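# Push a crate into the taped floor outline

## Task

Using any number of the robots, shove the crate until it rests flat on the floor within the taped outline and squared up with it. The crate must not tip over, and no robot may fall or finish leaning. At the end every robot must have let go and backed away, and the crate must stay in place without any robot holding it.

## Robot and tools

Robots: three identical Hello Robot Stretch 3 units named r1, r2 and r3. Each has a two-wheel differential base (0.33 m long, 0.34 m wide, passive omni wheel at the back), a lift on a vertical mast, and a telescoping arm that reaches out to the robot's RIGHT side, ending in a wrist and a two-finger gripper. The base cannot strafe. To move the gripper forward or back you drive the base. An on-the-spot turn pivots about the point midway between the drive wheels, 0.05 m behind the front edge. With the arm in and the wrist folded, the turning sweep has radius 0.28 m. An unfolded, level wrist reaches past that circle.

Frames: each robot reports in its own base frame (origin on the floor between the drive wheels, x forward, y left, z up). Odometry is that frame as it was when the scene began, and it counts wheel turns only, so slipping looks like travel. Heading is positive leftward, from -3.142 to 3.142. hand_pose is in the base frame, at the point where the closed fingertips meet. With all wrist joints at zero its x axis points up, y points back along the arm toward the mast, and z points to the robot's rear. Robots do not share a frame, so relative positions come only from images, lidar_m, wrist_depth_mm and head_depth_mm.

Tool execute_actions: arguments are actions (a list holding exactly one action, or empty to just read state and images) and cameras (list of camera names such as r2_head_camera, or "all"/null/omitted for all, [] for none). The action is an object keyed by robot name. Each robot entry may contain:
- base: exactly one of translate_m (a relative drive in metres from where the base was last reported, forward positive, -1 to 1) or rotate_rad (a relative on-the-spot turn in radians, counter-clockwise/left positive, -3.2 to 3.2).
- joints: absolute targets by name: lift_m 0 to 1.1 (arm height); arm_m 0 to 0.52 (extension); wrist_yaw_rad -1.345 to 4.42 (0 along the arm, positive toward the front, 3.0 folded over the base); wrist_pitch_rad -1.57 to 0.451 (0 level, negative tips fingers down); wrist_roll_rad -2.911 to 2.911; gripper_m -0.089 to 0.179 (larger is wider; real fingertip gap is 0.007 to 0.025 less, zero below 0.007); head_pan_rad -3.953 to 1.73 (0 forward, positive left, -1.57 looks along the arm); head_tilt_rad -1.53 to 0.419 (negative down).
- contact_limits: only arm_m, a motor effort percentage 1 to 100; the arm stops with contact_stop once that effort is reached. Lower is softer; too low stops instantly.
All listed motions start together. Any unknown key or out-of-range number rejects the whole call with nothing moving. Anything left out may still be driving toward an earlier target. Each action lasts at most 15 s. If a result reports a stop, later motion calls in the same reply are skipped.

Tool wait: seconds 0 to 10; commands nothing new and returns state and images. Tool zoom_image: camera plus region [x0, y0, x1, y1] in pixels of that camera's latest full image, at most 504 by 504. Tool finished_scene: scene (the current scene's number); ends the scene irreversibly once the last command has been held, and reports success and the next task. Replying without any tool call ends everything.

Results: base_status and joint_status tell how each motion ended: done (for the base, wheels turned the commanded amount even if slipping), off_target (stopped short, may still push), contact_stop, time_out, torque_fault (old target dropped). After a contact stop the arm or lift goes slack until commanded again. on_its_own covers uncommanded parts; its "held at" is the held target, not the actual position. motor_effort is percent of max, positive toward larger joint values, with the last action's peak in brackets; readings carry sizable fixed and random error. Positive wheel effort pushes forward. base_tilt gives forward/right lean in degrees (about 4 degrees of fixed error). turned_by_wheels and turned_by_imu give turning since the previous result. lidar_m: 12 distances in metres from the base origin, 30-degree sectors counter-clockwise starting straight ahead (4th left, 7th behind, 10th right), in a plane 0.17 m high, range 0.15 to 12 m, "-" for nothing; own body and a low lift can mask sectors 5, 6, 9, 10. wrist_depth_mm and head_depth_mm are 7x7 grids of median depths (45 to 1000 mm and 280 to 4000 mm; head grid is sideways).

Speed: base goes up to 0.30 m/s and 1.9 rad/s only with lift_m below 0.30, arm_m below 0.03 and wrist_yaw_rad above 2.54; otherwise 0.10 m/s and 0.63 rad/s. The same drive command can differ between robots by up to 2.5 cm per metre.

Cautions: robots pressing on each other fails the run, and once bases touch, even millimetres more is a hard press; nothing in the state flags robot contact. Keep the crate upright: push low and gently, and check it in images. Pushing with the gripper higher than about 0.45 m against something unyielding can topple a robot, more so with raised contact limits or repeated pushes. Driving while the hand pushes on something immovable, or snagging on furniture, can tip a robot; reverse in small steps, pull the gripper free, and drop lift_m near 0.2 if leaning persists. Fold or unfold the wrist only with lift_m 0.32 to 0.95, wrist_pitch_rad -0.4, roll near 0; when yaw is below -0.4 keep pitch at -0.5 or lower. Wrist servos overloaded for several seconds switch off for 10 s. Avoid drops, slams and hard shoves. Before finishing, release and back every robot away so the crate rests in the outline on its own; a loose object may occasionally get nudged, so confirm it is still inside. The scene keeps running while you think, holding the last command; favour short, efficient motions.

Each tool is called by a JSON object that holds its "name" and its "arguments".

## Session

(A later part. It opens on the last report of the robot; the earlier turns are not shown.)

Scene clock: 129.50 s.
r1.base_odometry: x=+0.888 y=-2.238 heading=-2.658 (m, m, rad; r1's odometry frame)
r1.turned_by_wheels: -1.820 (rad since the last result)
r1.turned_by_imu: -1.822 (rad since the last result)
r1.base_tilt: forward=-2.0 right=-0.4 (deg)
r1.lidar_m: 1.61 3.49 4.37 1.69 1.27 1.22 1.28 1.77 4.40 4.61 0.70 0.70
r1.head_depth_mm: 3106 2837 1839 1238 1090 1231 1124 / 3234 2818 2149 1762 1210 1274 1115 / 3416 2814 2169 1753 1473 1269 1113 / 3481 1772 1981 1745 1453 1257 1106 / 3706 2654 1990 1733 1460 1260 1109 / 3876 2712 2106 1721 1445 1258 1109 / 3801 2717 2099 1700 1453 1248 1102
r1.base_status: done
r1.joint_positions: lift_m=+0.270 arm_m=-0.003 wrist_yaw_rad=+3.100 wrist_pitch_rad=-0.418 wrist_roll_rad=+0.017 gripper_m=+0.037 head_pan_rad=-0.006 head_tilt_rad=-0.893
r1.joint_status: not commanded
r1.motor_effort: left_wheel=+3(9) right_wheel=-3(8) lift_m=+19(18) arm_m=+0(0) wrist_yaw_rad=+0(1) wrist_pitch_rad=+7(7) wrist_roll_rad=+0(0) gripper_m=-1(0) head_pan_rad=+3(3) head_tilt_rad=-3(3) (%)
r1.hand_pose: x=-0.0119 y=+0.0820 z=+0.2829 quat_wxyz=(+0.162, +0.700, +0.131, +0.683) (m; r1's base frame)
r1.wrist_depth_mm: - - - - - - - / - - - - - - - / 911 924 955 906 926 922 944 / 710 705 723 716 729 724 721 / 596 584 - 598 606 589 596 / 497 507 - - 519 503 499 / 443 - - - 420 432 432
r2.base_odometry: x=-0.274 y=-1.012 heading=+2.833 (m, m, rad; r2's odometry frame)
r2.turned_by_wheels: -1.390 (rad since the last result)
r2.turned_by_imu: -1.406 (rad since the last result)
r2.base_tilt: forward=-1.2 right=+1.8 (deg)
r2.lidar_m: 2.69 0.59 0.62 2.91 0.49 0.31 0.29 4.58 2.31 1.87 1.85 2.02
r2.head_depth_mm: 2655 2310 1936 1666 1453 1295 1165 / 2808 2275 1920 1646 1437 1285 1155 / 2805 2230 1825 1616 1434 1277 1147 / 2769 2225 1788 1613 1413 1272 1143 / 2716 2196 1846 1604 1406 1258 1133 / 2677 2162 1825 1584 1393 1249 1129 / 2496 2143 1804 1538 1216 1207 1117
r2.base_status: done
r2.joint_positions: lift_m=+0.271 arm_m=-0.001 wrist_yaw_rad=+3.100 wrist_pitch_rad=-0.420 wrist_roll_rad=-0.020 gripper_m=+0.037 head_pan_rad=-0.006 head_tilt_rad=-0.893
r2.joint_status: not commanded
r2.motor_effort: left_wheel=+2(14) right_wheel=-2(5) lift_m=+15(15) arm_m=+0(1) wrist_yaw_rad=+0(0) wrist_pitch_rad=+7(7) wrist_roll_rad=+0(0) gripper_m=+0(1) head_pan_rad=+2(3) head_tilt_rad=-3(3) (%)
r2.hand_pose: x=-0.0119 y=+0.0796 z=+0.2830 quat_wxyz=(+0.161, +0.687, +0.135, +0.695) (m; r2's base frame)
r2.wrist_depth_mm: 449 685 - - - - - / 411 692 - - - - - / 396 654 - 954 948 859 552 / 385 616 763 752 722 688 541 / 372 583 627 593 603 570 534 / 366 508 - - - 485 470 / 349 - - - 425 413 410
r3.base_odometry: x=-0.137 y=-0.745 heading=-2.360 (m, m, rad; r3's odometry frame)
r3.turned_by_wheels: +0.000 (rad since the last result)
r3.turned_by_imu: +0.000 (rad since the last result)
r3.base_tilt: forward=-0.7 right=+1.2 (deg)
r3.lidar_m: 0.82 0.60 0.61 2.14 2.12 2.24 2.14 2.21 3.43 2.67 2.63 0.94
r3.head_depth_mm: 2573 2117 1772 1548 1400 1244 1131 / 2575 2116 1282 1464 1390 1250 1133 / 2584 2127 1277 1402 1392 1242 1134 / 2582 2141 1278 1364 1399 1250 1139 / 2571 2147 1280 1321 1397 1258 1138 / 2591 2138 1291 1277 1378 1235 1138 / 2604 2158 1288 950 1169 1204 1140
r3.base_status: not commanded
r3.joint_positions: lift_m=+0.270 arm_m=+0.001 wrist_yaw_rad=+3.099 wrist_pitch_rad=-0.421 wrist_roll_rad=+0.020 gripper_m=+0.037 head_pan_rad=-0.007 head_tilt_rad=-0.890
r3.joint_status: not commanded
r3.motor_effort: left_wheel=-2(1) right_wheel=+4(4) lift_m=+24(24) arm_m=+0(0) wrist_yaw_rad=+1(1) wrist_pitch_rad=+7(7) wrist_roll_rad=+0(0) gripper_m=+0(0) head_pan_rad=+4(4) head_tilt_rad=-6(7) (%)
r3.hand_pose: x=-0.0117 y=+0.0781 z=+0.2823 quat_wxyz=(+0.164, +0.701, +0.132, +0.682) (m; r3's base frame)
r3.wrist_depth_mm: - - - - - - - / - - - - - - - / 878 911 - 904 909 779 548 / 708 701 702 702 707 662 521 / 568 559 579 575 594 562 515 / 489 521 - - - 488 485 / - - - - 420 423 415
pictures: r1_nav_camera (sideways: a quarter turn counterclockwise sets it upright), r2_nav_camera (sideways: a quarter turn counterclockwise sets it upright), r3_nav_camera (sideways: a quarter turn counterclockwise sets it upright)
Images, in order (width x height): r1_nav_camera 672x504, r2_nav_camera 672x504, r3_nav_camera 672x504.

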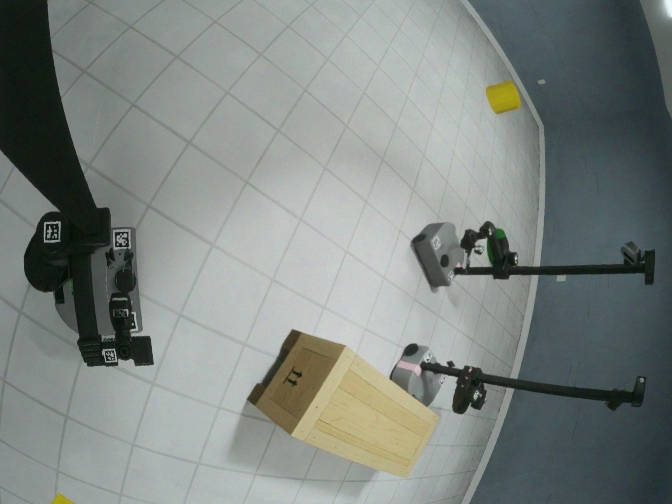

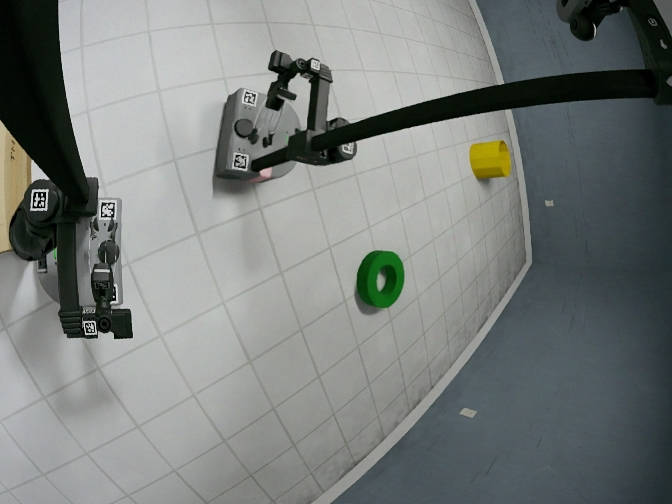

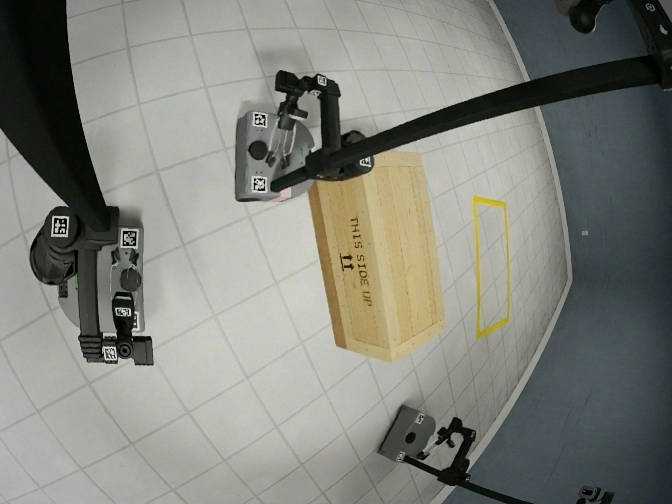

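{"name": "execute_actions", "arguments": {"actions": [{"r1":{"base":{"translate_m":0.5}},"r2":{"joints":{"lift_m":0.32}},"r3":{"base":{"translate_m":0.54}}}], "cameras": []}}

{"name": "execute_actions", "arguments": {"actions": [{"r1":{"base":{"rotate_rad":0.15}},"r3":{"base":{"rotate_rad":0.2},"joints":{"lift_m":0.4}}}], "cameras": ["r1_nav_camera","r3_nav_camera"]}}

Scene clock: 139.07 s.
r1.base_odometry: x=+0.446 y=-2.471 heading=-2.658 (m, m, rad; r1's odometry frame)
r1.turned_by_wheels: +0.000 (rad since the last result)
r1.turned_by_imu: +0.003 (rad since the last result)
r1.base_tilt: forward=-1.9 right=-0.4 (deg)
r1.lidar_m: 3.26 3.05 4.10 2.28 1.71 1.66 1.73 2.39 4.67 0.39 0.34 0.74
r1.head_depth_mm: 2701 2836 2032 1446 1435 1273 816 / 2882 2800 2159 1143 1292 1270 1121 / 2975 2793 2140 1664 1283 1273 1116 / 3167 2779 2130 1734 1429 1273 1107 / 3339 2766 2105 1743 1462 1259 1111 / 3547 2763 2086 1721 1447 1257 1106 / 3603 2690 2119 1700 1444 1250 1092
r1.base_status: done
r1.joint_positions: lift_m=+0.270 arm_m=-0.003 wrist_yaw_rad=+3.100 wrist_pitch_rad=-0.418 wrist_roll_rad=+0.017 gripper_m=+0.037 head_pan_rad=-0.006 head_tilt_rad=-0.893
r1.joint_status: not commanded
r1.motor_effort: left_wheel=+3(8) right_wheel=-2(6) lift_m=+20(19) arm_m=+0(0) wrist_yaw_rad=+1(0) wrist_pitch_rad=+7(7) wrist_roll_rad=+0(0) gripper_m=+0(0) head_pan_rad=+2(2) head_tilt_rad=-2(3) (%)
r1.hand_pose: x=-0.0119 y=+0.0820 z=+0.2829 quat_wxyz=(+0.162, +0.700, +0.131, +0.683) (m; r1's base frame)
r1.wrist_depth_mm: - - - - - - - / - - - - - - - / 916 912 949 932 923 929 909 / 735 726 731 709 727 738 730 / 589 587 - 587 599 597 599 / 496 506 - - 519 498 504 / 440 - - - 420 436 437
r2.base_odometry: x=-0.274 y=-1.012 heading=+2.833 (m, m, rad; r2's odometry frame)
r2.turned_by_wheels: +0.000 (rad since the last result)
r2.turned_by_imu: -0.001 (rad since the last result)
r2.base_tilt: forward=-1.3 right=+1.8 (deg)
r2.lidar_m: 2.71 2.69 3.58 0.32 0.49 0.31 0.29 4.58 2.31 1.87 1.85 2.03
r2.head_depth_mm: 2653 2301 1938 1660 1443 1287 1164 / 2797 2293 1906 1645 1440 1290 1155 / 2770 2241 1806 1628 1434 1277 1152 / 2695 2223 1786 1607 1427 1265 1145 / 2717 2173 1859 1600 1412 1250 1135 / 2704 2164 1824 1591 1402 1243 1124 / 2484 2133 1825 1578 1382 1237 1120
r2.base_status: not commanded
r2.joint_positions: lift_m=+0.319 arm_m=-0.001 wrist_yaw_rad=+3.100 wrist_pitch_rad=-0.420 wrist_roll_rad=-0.020 gripper_m=+0.037 head_pan_rad=-0.006 head_tilt_rad=-0.893
r2.joint_status: all done
r2.motor_effort: left_wheel=+2(2) right_wheel=-2(2) lift_m=+49(52) arm_m=-1(0) wrist_yaw_rad=+0(1) wrist_pitch_rad=+7(7) wrist_roll_rad=+0(0) gripper_m=+0(0) head_pan_rad=+3(3) head_tilt_rad=-2(2) (%)
r2.hand_pose: x=-0.0119 y=+0.0796 z=+0.3316 quat_wxyz=(+0.161, +0.687, +0.135, +0.695) (m; r2's base frame)
r2.wrist_depth_mm: 702 777 - 534 - - - / 419 699 - - - - - / 397 661 - 491 933 - 980 / 387 615 877 500 531 790 763 / 369 573 691 483 519 651 634 / 365 553 580 533 - 544 534 / 354 484 - - 477 466 456
r3.base_odometry: x=-0.520 y=-1.125 heading=-2.360 (m, m, rad; r3's odometry frame)
r3.turned_by_wheels: +0.000 (rad since the last result)
r3.turned_by_imu: +0.002 (rad since the last result)
r3.base_tilt: forward=-0.7 right=+1.3 (deg)
r3.lidar_m: 0.30 0.30 0.36 0.33 0.47 2.48 2.67 3.99 3.15 2.46 0.74 0.34
r3.head_depth_mm: 2556 2104 1807 1580 977 1180 1125 / 2573 2131 1819 1107 984 1033 1126 / 2583 2111 1806 1112 985 963 1134 / 2568 2141 1810 1578 987 929 1138 / 2597 2148 1812 1575 986 908 1136 / 2606 2153 1830 1584 991 909 1121 / 2621 2153 1829 1583 991 902 1108
r3.base_status: done
r3.joint_positions: lift_m=+0.270 arm_m=+0.001 wrist_yaw_rad=+3.099 wrist_pitch_rad=-0.421 wrist_roll_rad=+0.020 gripper_m=+0.037 head_pan_rad=-0.007 head_tilt_rad=-0.890
r3.joint_status: not commanded
r3.motor_effort: left_wheel=-1(6) right_wheel=+3(13) lift_m=+24(24) arm_m=+0(0) wrist_yaw_rad=+1(1) wrist_pitch_rad=+7(7) wrist_roll_rad=+0(0) gripper_m=+0(0) head_pan_rad=+4(4) head_tilt_rad=-6(7) (%)
r3.hand_pose: x=-0.0117 y=+0.0781 z=+0.2823 quat_wxyz=(+0.164, +0.701, +0.132, +0.682) (m; r3's base frame)
r3.wrist_depth_mm: - - - - - 431 312 / - - - 695 - 440 319 / 878 915 - 504 571 450 329 / 694 715 704 453 472 464 336 / 575 553 565 494 551 476 344 / 487 516 - - 496 459 344 / - - - - 419 423 349
pictures: none
No camera images: the call's "cameras" was empty. Leave "cameras" out to get every camera's image.

Scene clock: 141.07 s.
r1.base_odometry: x=+0.446 y=-2.471 heading=-2.508 (m, m, rad; r1's odometry frame)
r1.turned_by_wheels: +0.150 (rad since the last result)
r1.turned_by_imu: +0.151 (rad since the last result)
r1.base_tilt: forward=-2.0 right=-0.5 (deg)
r1.lidar_m: 3.43 3.05 4.04 2.02 1.67 1.66 1.83 2.87 4.67 0.36 0.34 0.74
r1.head_depth_mm: 2853 2827 2164 958 1263 1286 1100 / 3034 2852 2131 1654 1260 1244 1113 / 3296 2777 2164 1731 1371 1262 1110 / 3442 2740 2158 1743 1464 1259 1115 / 3746 2775 2106 1716 1456 1261 1109 / 3933 2722 2107 1709 1445 1247 1102 / 3795 2731 2076 1704 1439 1253 1102
r1.base_status: done
r1.joint_positions: lift_m=+0.270 arm_m=-0.003 wrist_yaw_rad=+3.100 wrist_pitch_rad=-0.418 wrist_roll_rad=+0.017 gripper_m=+0.037 head_pan_rad=-0.006 head_tilt_rad=-0.893
r1.joint_status: not commanded
r1.motor_effort: left_wheel=-2(5) right_wheel=+3(9) lift_m=+19(19) arm_m=+0(0) wrist_yaw_rad=+0(0) wrist_pitch_rad=+7(7) wrist_roll_rad=+0(0) gripper_m=+0(0) head_pan_rad=+3(2) head_tilt_rad=-3(3) (%)
r1.hand_pose: x=-0.0119 y=+0.0820 z=+0.2829 quat_wxyz=(+0.162, +0.700, +0.131, +0.683) (m; r1's base frame)
r1.wrist_depth_mm: - - - - - - - / - - - - - - - / 922 918 981 928 928 928 930 / 718 731 713 712 713 721 743 / 584 580 - 585 602 599 601 / 497 507 - - 510 504 501 / 446 - - - 424 435 439
r2.base_odometry: x=-0.274 y=-1.012 heading=+2.833 (m, m, rad; r2's odometry frame)
r2.turned_by_wheels: +0.000 (rad since the last result)
r2.turned_by_imu: +0.000 (rad since the last result)
r2.base_tilt: forward=-1.2 right=+1.8 (deg)
r2.lidar_m: 2.70 2.69 3.60 0.33 0.49 0.31 0.29 4.58 2.30 1.87 1.85 2.03
r2.head_depth_mm: 2686 2313 1930 1646 1452 1291 1163 / 2838 2288 1910 1630 1445 1280 1160 / 2838 2248 1821 1623 1432 1273 1152 / 2753 2224 1782 1599 1421 1266 1145 / 2694 2187 1860 1598 1416 1262 1132 / 2678 2174 1836 1579 1399 1244 1127 / 2465 2149 1818 1569 1384 1237 1128
r2.base_status: not commanded
r2.joint_positions: lift_m=+0.319 arm_m=-0.001 wrist_yaw_rad=+3.100 wrist_pitch_rad=-0.420 wrist_roll_rad=-0.020 gripper_m=+0.037 head_pan_rad=-0.006 head_tilt_rad=-0.893
r2.joint_status: not commanded
r2.motor_effort: left_wheel=+2(2) right_wheel=-2(1) lift_m=+49(49) arm_m=+0(1) wrist_yaw_rad=+0(0) wrist_pitch_rad=+7(7) wrist_roll_rad=+0(0) gripper_m=+0(0) head_pan_rad=+3(2) head_tilt_rad=-4(3) (%)
r2.hand_pose: x=-0.0119 y=+0.0796 z=+0.3316 quat_wxyz=(+0.161, +0.687, +0.135, +0.695) (m; r2's base frame)
r2.wrist_depth_mm: 721 787 - 412 - - - / 421 689 - - - - - / 399 644 - 660 920 - 975 / 388 611 855 519 535 778 767 / 367 589 699 496 583 638 623 / 366 540 576 540 - 534 526 / 353 486 - - 470 463 456
r3.base_odometry: x=-0.520 y=-1.125 heading=-2.160 (m, m, rad; r3's odometry frame)
r3.turned_by_wheels: +0.200 (rad since the last result)
r3.turned_by_imu: +0.196 (rad since the last result)
r3.base_tilt: forward=-0.7 right=+1.2 (deg)
r3.lidar_m: 0.30 0.31 0.42 0.33 2.33 2.74 2.67 3.99 2.74 0.89 0.44 0.31
r3.head_depth_mm: 2568 2124 1797 1573 980 921 1132 / 2535 2134 1800 1577 982 921 1132 / 2578 2121 1807 1561 984 923 1134 / 2608 2129 1823 1580 986 925 1137 / 2604 2141 1799 1588 990 928 1138 / 2618 2133 1820 1569 985 928 1134 / 2628 2128 1827 1591 991 929 1014
r3.base_status: done
r3.joint_positions: lift_m=+0.400 arm_m=+0.001 wrist_yaw_rad=+3.099 wrist_pitch_rad=-0.421 wrist_roll_rad=+0.020 gripper_m=+0.037 head_pan_rad=-0.007 head_tilt_rad=-0.890
r3.joint_status: all done
r3.motor_effort: left_wheel=-1(7) right_wheel=+4(12) lift_m=+36(37) arm_m=+0(0) wrist_yaw_rad=+0(0) wrist_pitch_rad=+7(7) wrist_roll_rad=+0(0) gripper_m=+0(0) head_pan_rad=+4(4) head_tilt_rad=-7(6) (%)
r3.hand_pose: x=-0.0117 y=+0.0781 z=+0.4118 quat_wxyz=(+0.164, +0.701, +0.131, +0.682) (m; r3's base frame)
r3.wrist_depth_mm: - - - - 352 - - / - - - - - - - / - - - - - - 386 / 942 940 931 643 617 565 378 / 759 761 756 535 544 556 380 / 635 637 653 582 577 578 381 / 558 559 - 586 558 525 380
pictures: r1_nav_camera (sideways: a quarter turn counterclockwise sets it upright), r3_nav_camera (sideways: a quarter turn counterclockwise sets it upright)
Images, in order (width x height): r1_nav_camera 672x504, r3_nav_camera 672x504.

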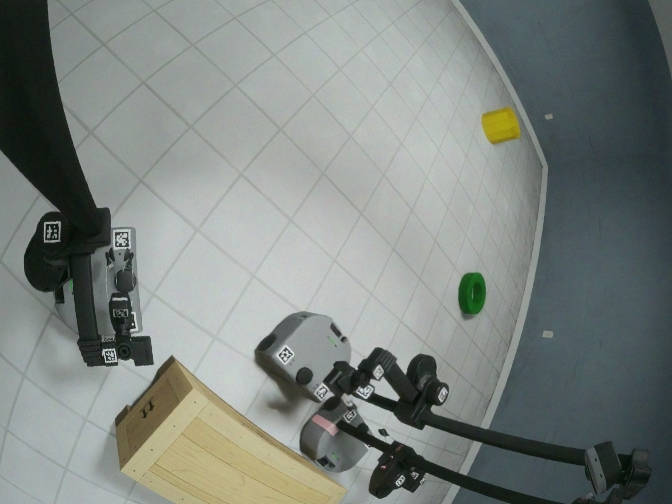

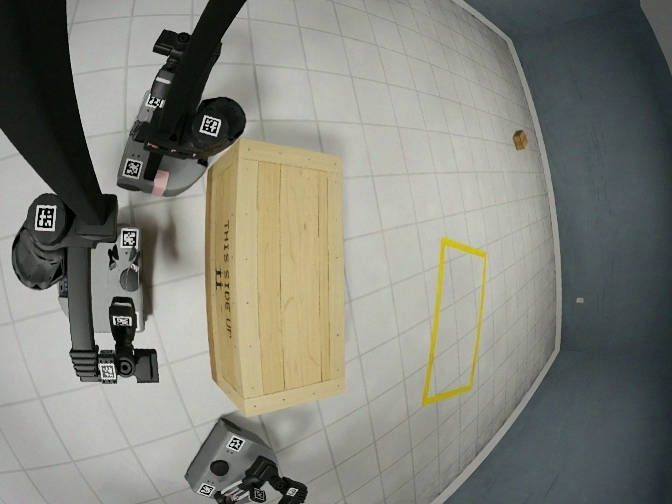

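{"name": "execute_actions", "arguments": {"actions": [{"r1":{"base":{"translate_m":0.3}},"r3":{"base":{"translate_m":0.235},"joints":{"lift_m":0.62}}}], "cameras": ["r3_nav_camera"]}}

{"name": "execute_actions", "arguments": {"actions": [{"r2":{"base":{"translate_m":-0.12}},"r3":{"base":{"translate_m":0.08}}}], "cameras": ["r1_nav_camera","r3_nav_camera"]}}

Scene clock: 148.97 s.
r1.base_odometry: x=+0.204 y=-2.649 heading=-2.508 (m, m, rad; r1's odometry frame)
r1.turned_by_wheels: +0.000 (rad since the last result)
r1.turned_by_imu: +0.002 (rad since the last result)
r1.base_tilt: forward=-1.9 right=-0.5 (deg)
r1.lidar_m: 3.19 2.77 3.93 2.30 1.90 1.89 2.09 3.28 0.33 0.38 0.57 2.88
r1.head_depth_mm: 2614 2755 2193 1772 1480 1270 987 / 2786 2764 2156 1749 1486 1274 1114 / 3001 2793 2108 1729 1467 1266 1113 / 3274 2740 2134 1731 1460 1265 1109 / 3440 2735 2130 1723 1456 1255 1105 / 3666 2748 2108 1712 1452 1248 1110 / 3872 2696 2092 1717 1446 1253 1102
r1.base_status: done
r1.joint_positions: lift_m=+0.270 arm_m=-0.003 wrist_yaw_rad=+3.100 wrist_pitch_rad=-0.418 wrist_roll_rad=+0.017 gripper_m=+0.037 head_pan_rad=-0.006 head_tilt_rad=-0.893
r1.joint_status: not commanded
r1.motor_effort: left_wheel=-2(6) right_wheel=+3(10) lift_m=+19(19) arm_m=+0(0) wrist_yaw_rad=+0(1) wrist_pitch_rad=+7(7) wrist_roll_rad=+0(0) gripper_m=+0(0) head_pan_rad=+2(2) head_tilt_rad=-4(3) (%)
r1.hand_pose: x=-0.0119 y=+0.0820 z=+0.2829 quat_wxyz=(+0.162, +0.700, +0.131, +0.683) (m; r1's base frame)
r1.wrist_depth_mm: - - - - - - - / - - - - - - - / 916 903 947 937 941 940 942 / 716 716 725 731 723 716 726 / 586 578 - 591 623 600 590 / 491 507 - - 517 506 500 / 442 - - - 422 440 431
r2.base_odometry: x=-0.274 y=-1.012 heading=+2.833 (m, m, rad; r2's odometry frame)
r2.turned_by_wheels: +0.000 (rad since the last result)
r2.turned_by_imu: -0.001 (rad since the last result)
r2.base_tilt: forward=-1.1 right=+1.8 (deg)
r2.lidar_m: 2.71 2.70 3.58 1.00 0.49 0.31 0.29 4.59 2.31 1.87 1.86 2.03
r2.head_depth_mm: 2651 2324 1928 1664 1459 1289 1161 / 2833 2285 1930 1636 1442 1282 1162 / 2779 2235 1819 1627 1432 1286 1154 / 2734 2215 1785 1608 1415 1267 1144 / 2680 2182 1849 1593 1398 1251 1135 / 2679 2169 1815 1585 1397 1248 1125 / 2457 2138 1827 1563 1387 1251 1119
r2.base_status: not commanded
r2.joint_positions: lift_m=+0.319 arm_m=-0.001 wrist_yaw_rad=+3.100 wrist_pitch_rad=-0.420 wrist_roll_rad=-0.020 gripper_m=+0.037 head_pan_rad=-0.006 head_tilt_rad=-0.893
r2.joint_status: not commanded
r2.motor_effort: left_wheel=+2(2) right_wheel=-1(2) lift_m=+49(50) arm_m=+0(0) wrist_yaw_rad=+0(0) wrist_pitch_rad=+7(7) wrist_roll_rad=+0(0) gripper_m=+0(0) head_pan_rad=+3(2) head_tilt_rad=-3(3) (%)
r2.hand_pose: x=-0.0119 y=+0.0796 z=+0.3316 quat_wxyz=(+0.161, +0.687, +0.135, +0.695) (m; r2's base frame)
r2.wrist_depth_mm: 727 323 - - - - - / 417 364 - - - - - / 396 495 - - - - 980 / 386 520 460 715 811 786 762 / 370 460 463 641 676 635 618 / 365 488 511 561 - 546 529 / 352 485 - - 476 469 458
r3.base_odometry: x=-0.651 y=-1.321 heading=-2.160 (m, m, rad; r3's odometry frame)
r3.turned_by_wheels: +0.000 (rad since the last result)
r3.turned_by_imu: +0.000 (rad since the last result)
r3.base_tilt: forward=-0.7 right=+1.2 (deg)
r3.lidar_m: - - 0.15 0.24 2.39 2.80 2.90 4.22 0.56 0.29 0.15 -
r3.head_depth_mm: 2564 2117 1797 1569 1392 882 798 / 2567 2117 1795 1576 1384 879 798 / 2573 2114 1810 1559 1397 883 802 / 2590 2125 1807 1577 1393 886 802 / 2616 2120 1821 1583 1397 885 805 / 2591 2129 1829 1588 1399 887 806 / 2622 2166 1834 1585 1411 891 807
r3.base_status: done
r3.joint_positions: lift_m=+0.620 arm_m=+0.001 wrist_yaw_rad=+3.099 wrist_pitch_rad=-0.420 wrist_roll_rad=+0.020 gripper_m=+0.037 head_pan_rad=-0.007 head_tilt_rad=-0.890
r3.joint_status: all done
r3.motor_effort: left_wheel=-2(2) right_wheel=+5(10) lift_m=+36(38) arm_m=+0(0) wrist_yaw_rad=+0(1) wrist_pitch_rad=+7(7) wrist_roll_rad=+0(0) gripper_m=+0(1) head_pan_rad=+4(4) head_tilt_rad=-6(6) (%)
r3.hand_pose: x=-0.0117 y=+0.0781 z=+0.6319 quat_wxyz=(+0.164, +0.701, +0.131, +0.682) (m; r3's base frame)
r3.wrist_depth_mm: - - - - - - - / - - - - - - - / - - - 475 - - - / - - 436 - - - - / - - 643 878 559 541 559 / 914 908 935 746 464 458 455 / 788 802 701 737 407 393 390
pictures: r3_nav_camera (sideways: a quarter turn counterclockwise sets it upright)
Images, in order (width x height): r3_nav_camera 672x504.

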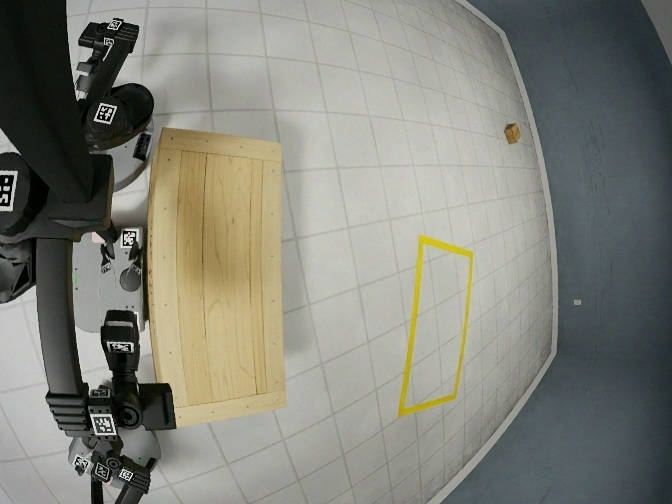

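Scene clock: 152.67 s.
r1.base_odometry: x=+0.204 y=-2.649 heading=-2.508 (m, m, rad; r1's odometry frame)
r1.turned_by_wheels: +0.000 (rad since the last result)
r1.turned_by_imu: +0.001 (rad since the last result)
r1.base_tilt: forward=-2.0 right=-0.3 (deg)
r1.lidar_m: 3.17 2.77 3.92 2.30 1.90 1.89 2.08 3.29 0.33 0.36 0.59 2.89
r1.head_depth_mm: 2584 2733 2177 1756 1485 1282 996 / 2801 2813 2153 1756 1471 1268 1113 / 3012 2777 2084 1744 1474 1267 1122 / 3233 2772 2141 1729 1465 1262 1109 / 3525 2727 2136 1720 1453 1265 1110 / 3730 2711 2089 1709 1453 1252 1104 / 3880 2720 2085 1719 1431 1254 1104
r1.base_status: not commanded
r1.joint_positions: lift_m=+0.270 arm_m=-0.003 wrist_yaw_rad=+3.100 wrist_pitch_rad=-0.418 wrist_roll_rad=+0.017 gripper_m=+0.037 head_pan_rad=-0.006 head_tilt_rad=-0.893
r1.joint_status: not commanded
r1.motor_effort: left_wheel=-2(1) right_wheel=+3(3) lift_m=+19(19) arm_m=+0(0) wrist_yaw_rad=+0(1) wrist_pitch_rad=+7(7) wrist_roll_rad=+0(0) gripper_m=-1(0) head_pan_rad=+3(3) head_tilt_rad=-3(3) (%)
r1.hand_pose: x=-0.0119 y=+0.0820 z=+0.2829 quat_wxyz=(+0.162, +0.700, +0.131, +0.683) (m; r1's base frame)
r1.wrist_depth_mm: - - - - - - - / - - - - - - - / 929 932 983 933 933 931 928 / 715 711 732 723 725 725 731 / 589 589 - 586 620 587 595 / 491 509 - - 517 494 509 / 442 - - - 424 433 436
r2.base_odometry: x=-0.160 y=-1.048 heading=+2.832 (m, m, rad; r2's odometry frame)
r2.turned_by_wheels: -0.001 (rad since the last result)
r2.turned_by_imu: +0.060 (rad since the last result)
r2.base_tilt: forward=-1.1 right=+1.9 (deg)
r2.lidar_m: 2.76 4.16 3.43 0.99 0.40 0.28 0.27 4.13 2.24 1.88 1.88 2.11
r2.head_depth_mm: 2807 2297 1926 1644 1447 1294 1162 / 2815 2266 1872 1635 1435 1288 1157 / 2790 2262 1784 1621 1429 1275 1150 / 2722 2211 1829 1597 1422 1268 1140 / 2659 2180 1843 1593 1405 1262 1138 / 2570 2159 1818 1579 1391 1246 1129 / 2540 2162 1806 1570 1391 1238 1129
r2.base_status: translate_m off_target (by the wheels' count: -0.1196 of -0.1200)
r2.joint_positions: lift_m=+0.319 arm_m=-0.001 wrist_yaw_rad=+3.100 wrist_pitch_rad=-0.418 wrist_roll_rad=-0.020 gripper_m=+0.037 head_pan_rad=-0.006 head_tilt_rad=-0.894
r2.joint_status: not commanded
r2.on_its_own: left_wheel is at rest, and its effort (-73) is outside its rest range (-18 to +18); right_wheel is at rest, and its effort (-27) is outside its rest range (-18 to +18)
r2.motor_effort: left_wheel=-73(100) right_wheel=-27(53) lift_m=+48(49) arm_m=+0(0) wrist_yaw_rad=+0(2) wrist_pitch_rad=+7(7) wrist_roll_rad=+0(0) gripper_m=+0(0) head_pan_rad=+3(3) head_tilt_rad=-3(2) (%)
r2.hand_pose: x=-0.0120 y=+0.0798 z=+0.3320 quat_wxyz=(+0.160, +0.687, +0.134, +0.696) (m; r2's base frame)
r2.wrist_depth_mm: 735 556 - - - - - / 362 456 - - - - - / 327 482 - - - 992 970 / 326 466 509 569 826 798 771 / 318 453 463 532 669 642 621 / 315 449 514 556 - 541 533 / 308 408 - - 473 465 466
r3.base_odometry: x=-0.695 y=-1.387 heading=-2.160 (m, m, rad; r3's odometry frame)
r3.turned_by_wheels: +0.000 (rad since the last result)
r3.turned_by_imu: -0.041 (rad since the last result)
r3.base_tilt: forward=-0.7 right=+1.3 (deg)
r3.lidar_m: - - 0.15 0.21 2.39 2.75 2.93 4.25 0.57 0.20 0.15 -
r3.head_depth_mm: 2573 2089 1785 1562 1391 879 798 / 2552 2115 1807 1570 1384 881 801 / 2556 2112 1795 1567 1394 882 800 / 2585 2148 1812 1574 1397 885 801 / 2563 2122 1807 1582 1399 884 804 / 2585 2123 1828 1572 1401 884 805 / 2592 2123 1818 1573 1399 886 806
r3.base_status: done
r3.joint_positions: lift_m=+0.620 arm_m=+0.001 wrist_yaw_rad=+3.100 wrist_pitch_rad=-0.418 wrist_roll_rad=+0.020 gripper_m=+0.037 head_pan_rad=-0.005 head_tilt_rad=-0.894
r3.joint_status: not commanded
r3.motor_effort: left_wheel=+2(88) right_wheel=+16(100) lift_m=+30(36) arm_m=+0(0) wrist_yaw_rad=-1(2) wrist_pitch_rad=+6(7) wrist_roll_rad=+0(0) gripper_m=-1(1) head_pan_rad=+3(4) head_tilt_rad=-4(6) (%)
r3.hand_pose: x=-0.0119 y=+0.0784 z=+0.6327 quat_wxyz=(+0.163, +0.701, +0.131, +0.682) (m; r3's base frame)
r3.wrist_depth_mm: - - - - - - - / - - - - - - - / - - - 414 - - - / - - 422 - - - - / - - - 836 551 534 576 / 894 964 938 717 466 456 463 / 785 792 660 676 395 391 393
pictures: r1_nav_camera (sideways: a quarter turn counterclockwise sets it upright), r3_nav_camera (sideways: a quarter turn counterclockwise sets it upright)
Images, in order (width x height): r1_nav_camera 672x504, r3_nav_camera 672x504.

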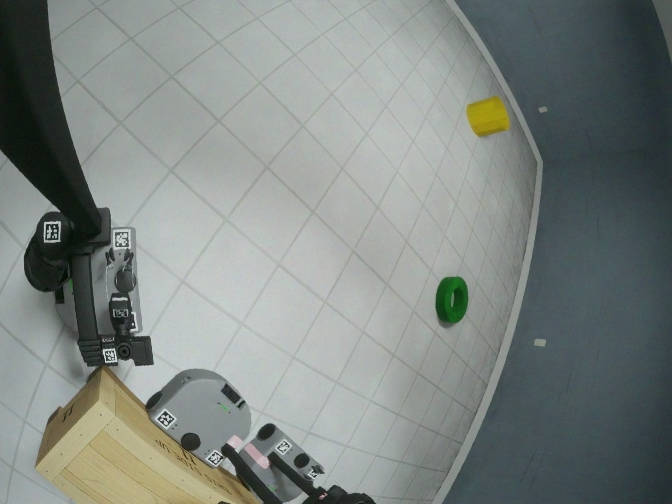

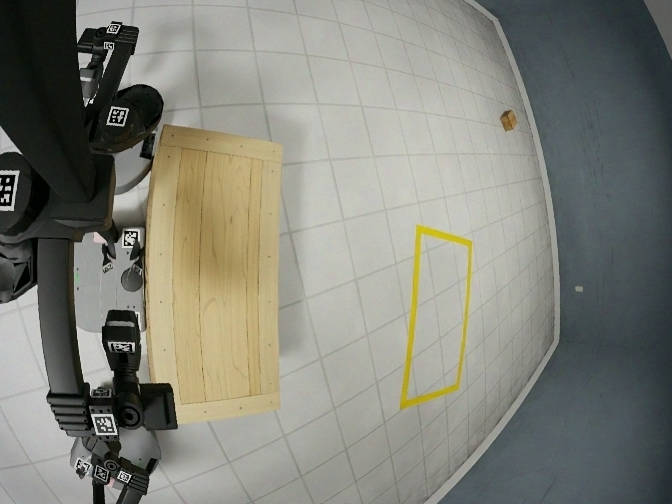

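{"name": "execute_actions", "arguments": {"actions": [{"r2":{"base":{"translate_m":-0.12}},"r3":{"base":{"translate_m":0.12}}}], "cameras": ["r1_nav_camera","r3_nav_camera"]}}

Scene clock: 158.63 s.
r1.base_odometry: x=+0.204 y=-2.649 heading=-2.508 (m, m, rad; r1's odometry frame)
r1.turned_by_wheels: +0.000 (rad since the last result)
r1.turned_by_imu: +0.002 (rad since the last result)
r1.base_tilt: forward=-1.9 right=-0.4 (deg)
r1.lidar_m: 3.16 2.78 3.93 2.31 1.90 1.89 2.09 3.27 0.32 0.34 0.72 2.87
r1.head_depth_mm: 2624 2745 2164 1760 1484 1279 1047 / 2851 2790 2149 1757 1476 1265 1115 / 3055 2809 2098 1737 1472 1267 1114 / 3274 2756 2124 1736 1465 1262 1113 / 3459 2775 2126 1722 1453 1258 1110 / 3618 2715 2112 1724 1439 1247 1100 / 3814 2695 2104 1712 1428 1251 1098
r1.base_status: not commanded
r1.joint_positions: lift_m=+0.270 arm_m=-0.003 wrist_yaw_rad=+3.100 wrist_pitch_rad=-0.418 wrist_roll_rad=+0.017 gripper_m=+0.037 head_pan_rad=-0.006 head_tilt_rad=-0.893
r1.joint_status: not commanded
r1.motor_effort: left_wheel=-1(1) right_wheel=+3(3) lift_m=+19(19) arm_m=+0(0) wrist_yaw_rad=+0(1) wrist_pitch_rad=+7(7) wrist_roll_rad=+0(0) gripper_m=+0(1) head_pan_rad=+3(3) head_tilt_rad=-4(3) (%)
r1.hand_pose: x=-0.0119 y=+0.0820 z=+0.2829 quat_wxyz=(+0.162, +0.700, +0.131, +0.683) (m; r1's base frame)
r1.wrist_depth_mm: - - - - - - - / - - - - - - - / 923 902 938 921 934 926 923 / 697 721 717 713 726 731 722 / 582 587 - 595 608 591 588 / 498 513 - - 516 500 510 / 440 - - - 421 435 434
r2.base_odometry: x=-0.046 y=-1.085 heading=+2.832 (m, m, rad; r2's odometry frame)
r2.turned_by_wheels: -0.001 (rad since the last result)
r2.turned_by_imu: +0.057 (rad since the last result)
r2.base_tilt: forward=-1.0 right=+1.8 (deg)
r2.lidar_m: 2.81 4.22 3.23 0.71 0.31 0.28 0.27 3.79 2.19 1.90 1.90 2.21
r2.head_depth_mm: 2893 2318 1931 1652 1447 1295 1163 / 2834 2284 1842 1632 1437 1285 1158 / 2755 2240 1802 1627 1421 1270 1150 / 2723 2224 1889 1610 1420 1261 1141 / 2699 2195 1851 1602 1412 1260 1140 / 2584 2156 1830 1585 1391 1255 1126 / 2602 2128 1817 1579 1382 1237 1127
r2.base_status: translate_m off_target (by the wheels' count: -0.1196 of -0.1200)
r2.joint_positions: lift_m=+0.319 arm_m=-0.001 wrist_yaw_rad=+3.100 wrist_pitch_rad=-0.418 wrist_roll_rad=-0.020 gripper_m=+0.037 head_pan_rad=-0.006 head_tilt_rad=-0.894
r2.joint_status: not commanded
r2.on_its_own: left_wheel is at rest, and its effort (-75) is outside its rest range (-18 to +18); right_wheel is at rest, and its effort (-26) is outside its rest range (-18 to +18)
r2.motor_effort: left_wheel=-75(100) right_wheel=-26(50) lift_m=+47(48) arm_m=+0(0) wrist_yaw_rad=+0(0) wrist_pitch_rad=+7(7) wrist_roll_rad=+0(0) gripper_m=+0(1) head_pan_rad=+3(2) head_tilt_rad=-3(2) (%)
r2.hand_pose: x=-0.0120 y=+0.0798 z=+0.3321 quat_wxyz=(+0.160, +0.687, +0.134, +0.696) (m; r2's base frame)
r2.wrist_depth_mm: - 636 - - - - - / 331 389 - - - - - / 285 386 - 712 - 990 977 / 286 389 509 544 775 783 755 / 287 389 467 455 678 636 638 / 287 391 514 508 - 545 524 / 289 370 - - 474 465 463
r3.base_odometry: x=-0.762 y=-1.487 heading=-2.161 (m, m, rad; r3's odometry frame)
r3.turned_by_wheels: +0.000 (rad since the last result)
r3.turned_by_imu: -0.115 (rad since the last result)
r3.base_tilt: forward=-0.7 right=+1.2 (deg)
r3.lidar_m: - - 0.15 0.20 2.39 2.59 2.95 4.27 0.59 0.20 0.15 -
r3.head_depth_mm: 2523 2128 1796 1558 1388 883 800 / 2540 2101 1791 1579 1390 877 800 / 2533 2112 1809 1568 1388 883 800 / 2552 2103 1804 1571 1390 883 800 / 2550 2122 1806 1585 1396 885 803 / 2576 2141 1818 1573 1401 883 802 / 2578 2128 1820 1578 1396 887 805
r3.base_status: done
r3.joint_positions: lift_m=+0.620 arm_m=+0.001 wrist_yaw_rad=+3.100 wrist_pitch_rad=-0.418 wrist_roll_rad=+0.020 gripper_m=+0.037 head_pan_rad=-0.004 head_tilt_rad=-0.895
r3.joint_status: not commanded
r3.motor_effort: left_wheel=+4(86) right_wheel=+17(100) lift_m=+31(33) arm_m=+0(0) wrist_yaw_rad=+0(2) wrist_pitch_rad=+6(7) wrist_roll_rad=+0(0) gripper_m=+0(0) head_pan_rad=+3(3) head_tilt_rad=-4(5) (%)
r3.hand_pose: x=-0.0119 y=+0.0785 z=+0.6326 quat_wxyz=(+0.163, +0.701, +0.131, +0.682) (m; r3's base frame)
r3.wrist_depth_mm: - - - - - - - / - - - - - - - / - - - 391 - - - / - - 411 619 - - - / - - - 955 548 535 569 / 926 928 932 720 458 450 458 / 812 783 645 659 386 393 401
pictures: r1_nav_camera (sideways: a quarter turn counterclockwise sets it upright), r3_nav_camera (sideways: a quarter turn counterclockwise sets it upright)
Images, in order (width x height): r1_nav_camera 672x504, r3_nav_camera 672x504.

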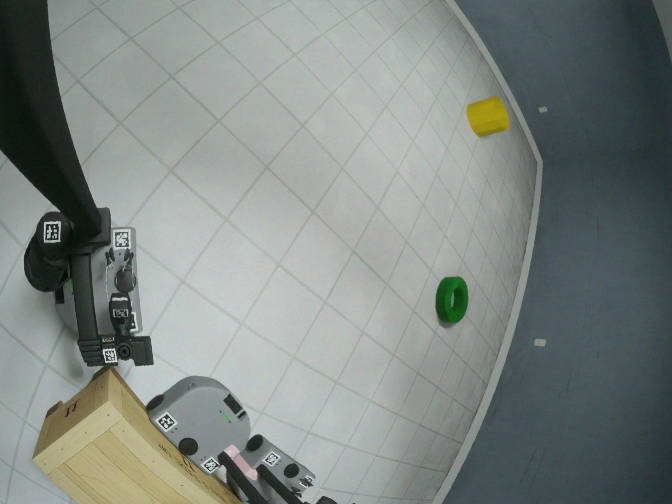

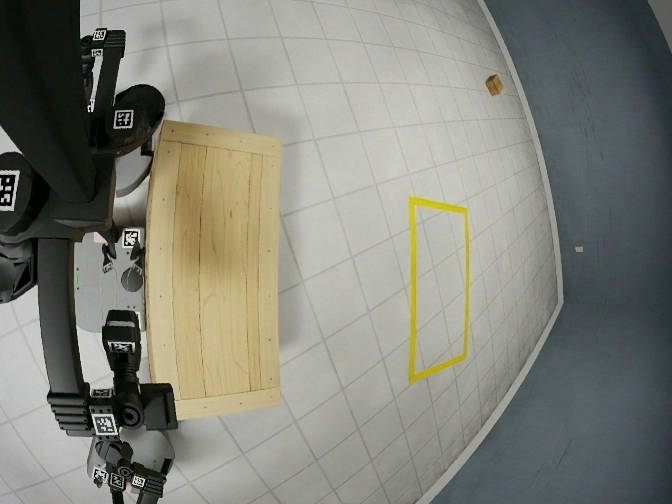

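{"name": "execute_actions", "arguments": {"actions": [{"r1":{"base":{"rotate_rad":-0.68}},"r2":{"base":{"rotate_rad":-0.17}}}], "cameras": []}}

{"name": "execute_actions", "arguments": {"actions": [{"r1":{"base":{"translate_m":0.2}},"r2":{"base":{"translate_m":-0.09}},"r3":{"base":{"translate_m":0.09}}}], "cameras": ["r1_nav_camera","r2_nav_camera","r3_nav_camera"]}}

Scene clock: 166.63 s.
r1.base_odometry: x=+0.204 y=-2.649 heading=+3.095 (m, m, rad; r1's odometry frame)
r1.turned_by_wheels: -0.680 (rad since the last result)
r1.turned_by_imu: -0.681 (rad since the last result)
r1.base_tilt: forward=-1.9 right=-0.4 (deg)
r1.lidar_m: 2.88 3.02 2.77 3.92 2.65 1.94 1.89 1.97 2.71 0.35 0.32 0.59
r1.head_depth_mm: 2535 2773 700 710 1216 1090 886 / 2558 2763 2076 1452 1338 1111 1115 / 2542 2740 2160 1747 1454 1153 1117 / 2560 2773 2138 1727 1462 1271 1115 / 2521 2793 2121 1713 1445 1255 1105 / 2516 2719 2097 1714 1446 1258 1100 / 2530 2708 2085 1726 1447 1254 1098
r1.base_status: done
r1.joint_positions: lift_m=+0.270 arm_m=-0.003 wrist_yaw_rad=+3.100 wrist_pitch_rad=-0.418 wrist_roll_rad=+0.017 gripper_m=+0.037 head_pan_rad=-0.006 head_tilt_rad=-0.893
r1.joint_status: not commanded
r1.motor_effort: left_wheel=+3(6) right_wheel=-2(8) lift_m=+19(19) arm_m=-1(0) wrist_yaw_rad=-1(0) wrist_pitch_rad=+7(7) wrist_roll_rad=+0(0) gripper_m=+1(0) head_pan_rad=+3(2) head_tilt_rad=-4(3) (%)
r1.hand_pose: x=-0.0119 y=+0.0820 z=+0.2829 quat_wxyz=(+0.162, +0.700, +0.131, +0.683) (m; r1's base frame)
r1.wrist_depth_mm: - - - - - - - / - - - - - - - / 922 931 939 926 952 921 951 / 728 716 719 733 721 728 736 / 591 584 - 585 605 602 590 / 501 512 - - 513 498 500 / 444 - - - 421 430 437
r2.base_odometry: x=-0.046 y=-1.085 heading=+2.662 (m, m, rad; r2's odometry frame)
r2.turned_by_wheels: -0.170 (rad since the last result)
r2.turned_by_imu: -0.165 (rad since the last result)
r2.base_tilt: forward=-1.1 right=+1.9 (deg)
r2.lidar_m: 2.91 2.82 3.64 0.99 0.40 0.29 0.28 4.45 2.45 1.92 1.89 2.04
r2.head_depth_mm: 2600 2322 1921 1662 1456 1289 1164 / 2808 2263 1897 1649 1434 1290 1155 / 2757 2255 1830 1617 1429 1275 1147 / 2752 2195 1803 1604 1417 1269 1142 / 2721 2187 1860 1584 1408 1260 1130 / 2655 2160 1834 1590 1405 1253 1125 / 2544 2135 1823 1574 1386 1239 1121
r2.base_status: done
r2.joint_positions: lift_m=+0.319 arm_m=-0.001 wrist_yaw_rad=+3.100 wrist_pitch_rad=-0.418 wrist_roll_rad=-0.020 gripper_m=+0.037 head_pan_rad=-0.006 head_tilt_rad=-0.894
r2.joint_status: not commanded
r2.motor_effort: left_wheel=-4(63) right_wheel=-13(39) lift_m=+47(47) arm_m=+0(0) wrist_yaw_rad=+0(0) wrist_pitch_rad=+7(7) wrist_roll_rad=+0(0) gripper_m=+0(0) head_pan_rad=+3(2) head_tilt_rad=-2(3) (%)
r2.hand_pose: x=-0.0120 y=+0.0798 z=+0.3321 quat_wxyz=(+0.160, +0.687, +0.134, +0.696) (m; r2's base frame)
r2.wrist_depth_mm: 727 297 - - - - - / 359 402 - - - - - / 334 446 - - - - 966 / 326 470 382 588 814 784 774 / 323 431 430 486 680 643 630 / 315 433 459 540 - 545 528 / 312 417 - - 476 460 461
r3.base_odometry: x=-0.762 y=-1.487 heading=-2.161 (m, m, rad; r3's odometry frame)
r3.turned_by_wheels: +0.000 (rad since the last result)
r3.turned_by_imu: +0.000 (rad since the last result)
r3.base_tilt: forward=-0.7 right=+1.2 (deg)
r3.lidar_m: - - 0.15 0.20 2.38 2.59 2.96 4.26 0.59 0.20 0.15 -
r3.head_depth_mm: 2557 2101 1803 1563 1393 879 797 / 2553 2105 1795 1572 1389 882 798 / 2526 2105 1817 1567 1393 882 799 / 2552 2097 1801 1567 1392 883 801 / 2573 2141 1806 1583 1404 879 803 / 2579 2137 1816 1582 1400 886 802 / 2612 2126 1814 1582 1401 888 804
r3.base_status: not commanded
r3.joint_positions: lift_m=+0.620 arm_m=+0.001 wrist_yaw_rad=+3.100 wrist_pitch_rad=-0.418 wrist_roll_rad=+0.020 gripper_m=+0.037 head_pan_rad=-0.004 head_tilt_rad=-0.895
r3.joint_status: not commanded
r3.motor_effort: left_wheel=+4(5) right_wheel=+16(16) lift_m=+30(30) arm_m=+0(0) wrist_yaw_rad=+0(0) wrist_pitch_rad=+6(6) wrist_roll_rad=+0(0) gripper_m=-1(1) head_pan_rad=+3(2) head_tilt_rad=-3(3) (%)
r3.hand_pose: x=-0.0119 y=+0.0785 z=+0.6326 quat_wxyz=(+0.163, +0.701, +0.131, +0.682) (m; r3's base frame)
r3.wrist_depth_mm: - - - - - - - / - - - - - - - / - - - 423 - - - / - - 382 423 - - - / - - 574 968 550 539 581 / 943 928 906 738 449 457 456 / 799 809 630 666 390 398 396
pictures: none
No camera images: the call's "cameras" was empty. Leave "cameras" out to get every camera's image.

Scene clock: 170.40 s.
r1.base_odometry: x=+0.004 y=-2.639 heading=+3.096 (m, m, rad; r1's odometry frame)
r1.turned_by_wheels: +0.000 (rad since the last result)
r1.turned_by_imu: +0.001 (rad since the last result)
r1.base_tilt: forward=-1.9 right=-0.3 (deg)
r1.lidar_m: 2.68 2.80 2.69 3.93 2.93 2.13 2.09 2.18 0.32 0.30 0.40 0.58
r1.head_depth_mm: 2347 2620 2190 620 1209 1098 983 / 2362 2624 2189 1747 1308 1112 979 / 2360 2648 2151 1741 1468 1248 1061 / 2388 2611 2139 1733 1465 1267 1118 / 2347 2629 2120 1736 1455 1252 1106 / 2374 2605 2091 1712 1448 1252 1097 / 2363 2548 2088 1714 1439 1248 1103
r1.base_status: done
r1.joint_positions: lift_m=+0.270 arm_m=-0.003 wrist_yaw_rad=+3.100 wrist_pitch_rad=-0.418 wrist_roll_rad=+0.017 gripper_m=+0.037 head_pan_rad=-0.006 head_tilt_rad=-0.893
r1.joint_status: not commanded
r1.motor_effort: left_wheel=+2(8) right_wheel=-2(7) lift_m=+19(19) arm_m=+0(0) wrist_yaw_rad=+0(0) wrist_pitch_rad=+7(7) wrist_roll_rad=+0(0) gripper_m=-1(1) head_pan_rad=+3(2) head_tilt_rad=-3(3) (%)
r1.hand_pose: x=-0.0119 y=+0.0820 z=+0.2829 quat_wxyz=(+0.162, +0.700, +0.131, +0.683) (m; r1's base frame)
r1.wrist_depth_mm: - - - - - - - / - - - - - - - / 921 890 958 956 930 925 947 / 709 713 709 700 720 723 720 / 579 588 - 590 605 597 597 / 499 513 - - 518 504 503 / 441 - - - 416 436 437
r2.base_odometry: x=+0.034 y=-1.126 heading=+2.661 (m, m, rad; r2's odometry frame)
r2.turned_by_wheels: -0.001 (rad since the last result)
r2.turned_by_imu: +0.057 (rad since the last result)
r2.base_tilt: forward=-1.2 right=+1.8 (deg)
r2.lidar_m: 2.86 2.87 3.45 0.78 0.36 0.28 0.27 4.41 2.36 1.93 1.92 2.12
r2.head_depth_mm: 2730 2280 1934 1649 1447 1297 1160 / 2820 2249 1907 1636 1451 1281 1154 / 2772 2239 1835 1633 1421 1270 1149 / 2726 2221 1831 1603 1417 1274 1140 / 2675 2190 1848 1599 1410 1251 1140 / 2635 2164 1833 1583 1399 1246 1123 / 2587 2143 1817 1565 1386 1237 1119
r2.base_status: translate_m off_target (by the wheels' count: -0.0895 of -0.0900)
r2.joint_positions: lift_m=+0.319 arm_m=-0.001 wrist_yaw_rad=+3.100 wrist_pitch_rad=-0.418 wrist_roll_rad=-0.020 gripper_m=+0.037 head_pan_rad=-0.006 head_tilt_rad=-0.894
r2.joint_status: not commanded
r2.on_its_own: left_wheel is at rest, and its effort (-93) is outside its rest range (-18 to +18); right_wheel is at rest, and its effort (-35) is outside its rest range (-18 to +18)
r2.motor_effort: left_wheel=-93(100) right_wheel=-35(44) lift_m=+47(47) arm_m=+0(0) wrist_yaw_rad=+0(0) wrist_pitch_rad=+7(6) wrist_roll_rad=+0(0) gripper_m=+0(0) head_pan_rad=+3(3) head_tilt_rad=-2(2) (%)
r2.hand_pose: x=-0.0120 y=+0.0798 z=+0.3321 quat_wxyz=(+0.160, +0.687, +0.134, +0.696) (m; r2's base frame)
r2.wrist_depth_mm: - 639 - - - - - / 332 405 - - - - - / 295 406 - 898 995 - 969 / 296 407 540 553 794 786 769 / 293 400 448 444 676 645 617 / 295 402 453 469 - 551 532 / 292 376 - - 479 468 459
r3.base_odometry: x=-0.812 y=-1.562 heading=-2.160 (m, m, rad; r3's odometry frame)
r3.turned_by_wheels: +0.001 (rad since the last result)
r3.turned_by_imu: -0.068 (rad since the last result)
r3.base_tilt: forward=-0.7 right=+1.3 (deg)
r3.lidar_m: - - 0.15 0.20 2.39 2.52 2.97 4.29 0.47 0.20 0.15 -
r3.head_depth_mm: 2512 2120 1794 1567 1377 880 801 / 2564 2095 1795 1570 1389 877 800 / 2546 2104 1808 1569 1386 884 799 / 2539 2110 1809 1584 1395 882 801 / 2570 2108 1803 1563 1393 882 800 / 2572 2140 1806 1580 1405 884 800 / 2593 2135 1820 1583 1392 889 803
r3.base_status: done
r3.joint_positions: lift_m=+0.620 arm_m=+0.001 wrist_yaw_rad=+3.101 wrist_pitch_rad=-0.418 wrist_roll_rad=+0.020 gripper_m=+0.037 head_pan_rad=-0.004 head_tilt_rad=-0.894
r3.joint_status: not commanded
r3.on_its_own: left_wheel is at rest, and its effort (+20) is outside its rest range (-18 to +18)
r3.motor_effort: left_wheel=+20(87) right_wheel=+3(100) lift_m=+30(34) arm_m=+0(0) wrist_yaw_rad=-1(2) wrist_pitch_rad=+6(7) wrist_roll_rad=+0(0) gripper_m=-1(1) head_pan_rad=+2(2) head_tilt_rad=-3(4) (%)
r3.hand_pose: x=-0.0120 y=+0.0785 z=+0.6327 quat_wxyz=(+0.162, +0.701, +0.131, +0.682) (m; r3's base frame)
r3.wrist_depth_mm: - - - - - - - / - - - - - - - / - - - 370 - - - / - - 353 395 - - - / - - 437 - 557 537 584 / 893 948 906 763 451 453 455 / 814 801 628 634 389 398 393
pictures: r1_nav_camera (sideways: a quarter turn counterclockwise sets it upright), r2_nav_camera (sideways: a quarter turn counterclockwise sets it upright), r3_nav_camera (sideways: a quarter turn counterclockwise sets it upright)
Images, in order (width x height): r1_nav_camera 672x504, r2_nav_camera 672x504, r3_nav_camera 672x504.

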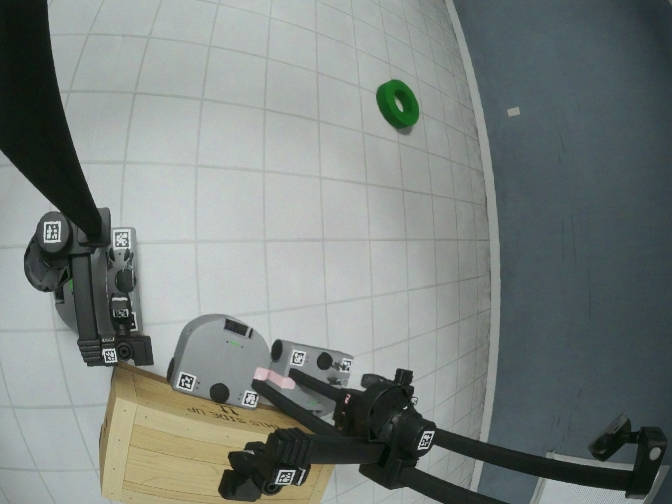

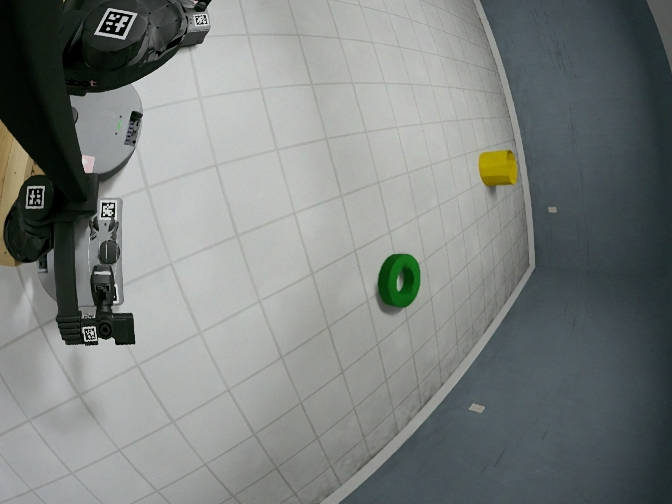

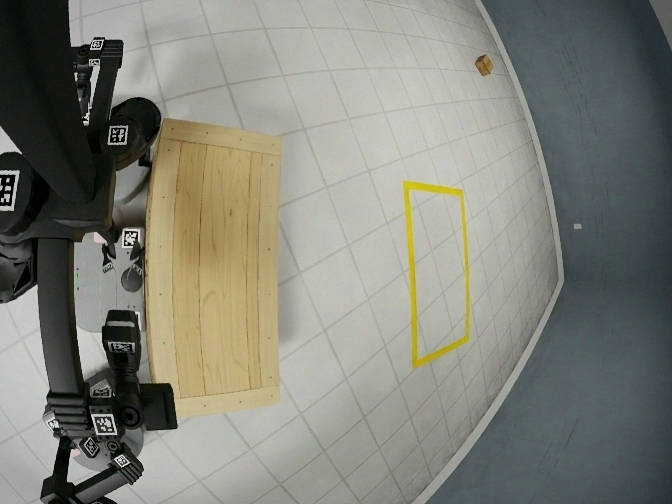

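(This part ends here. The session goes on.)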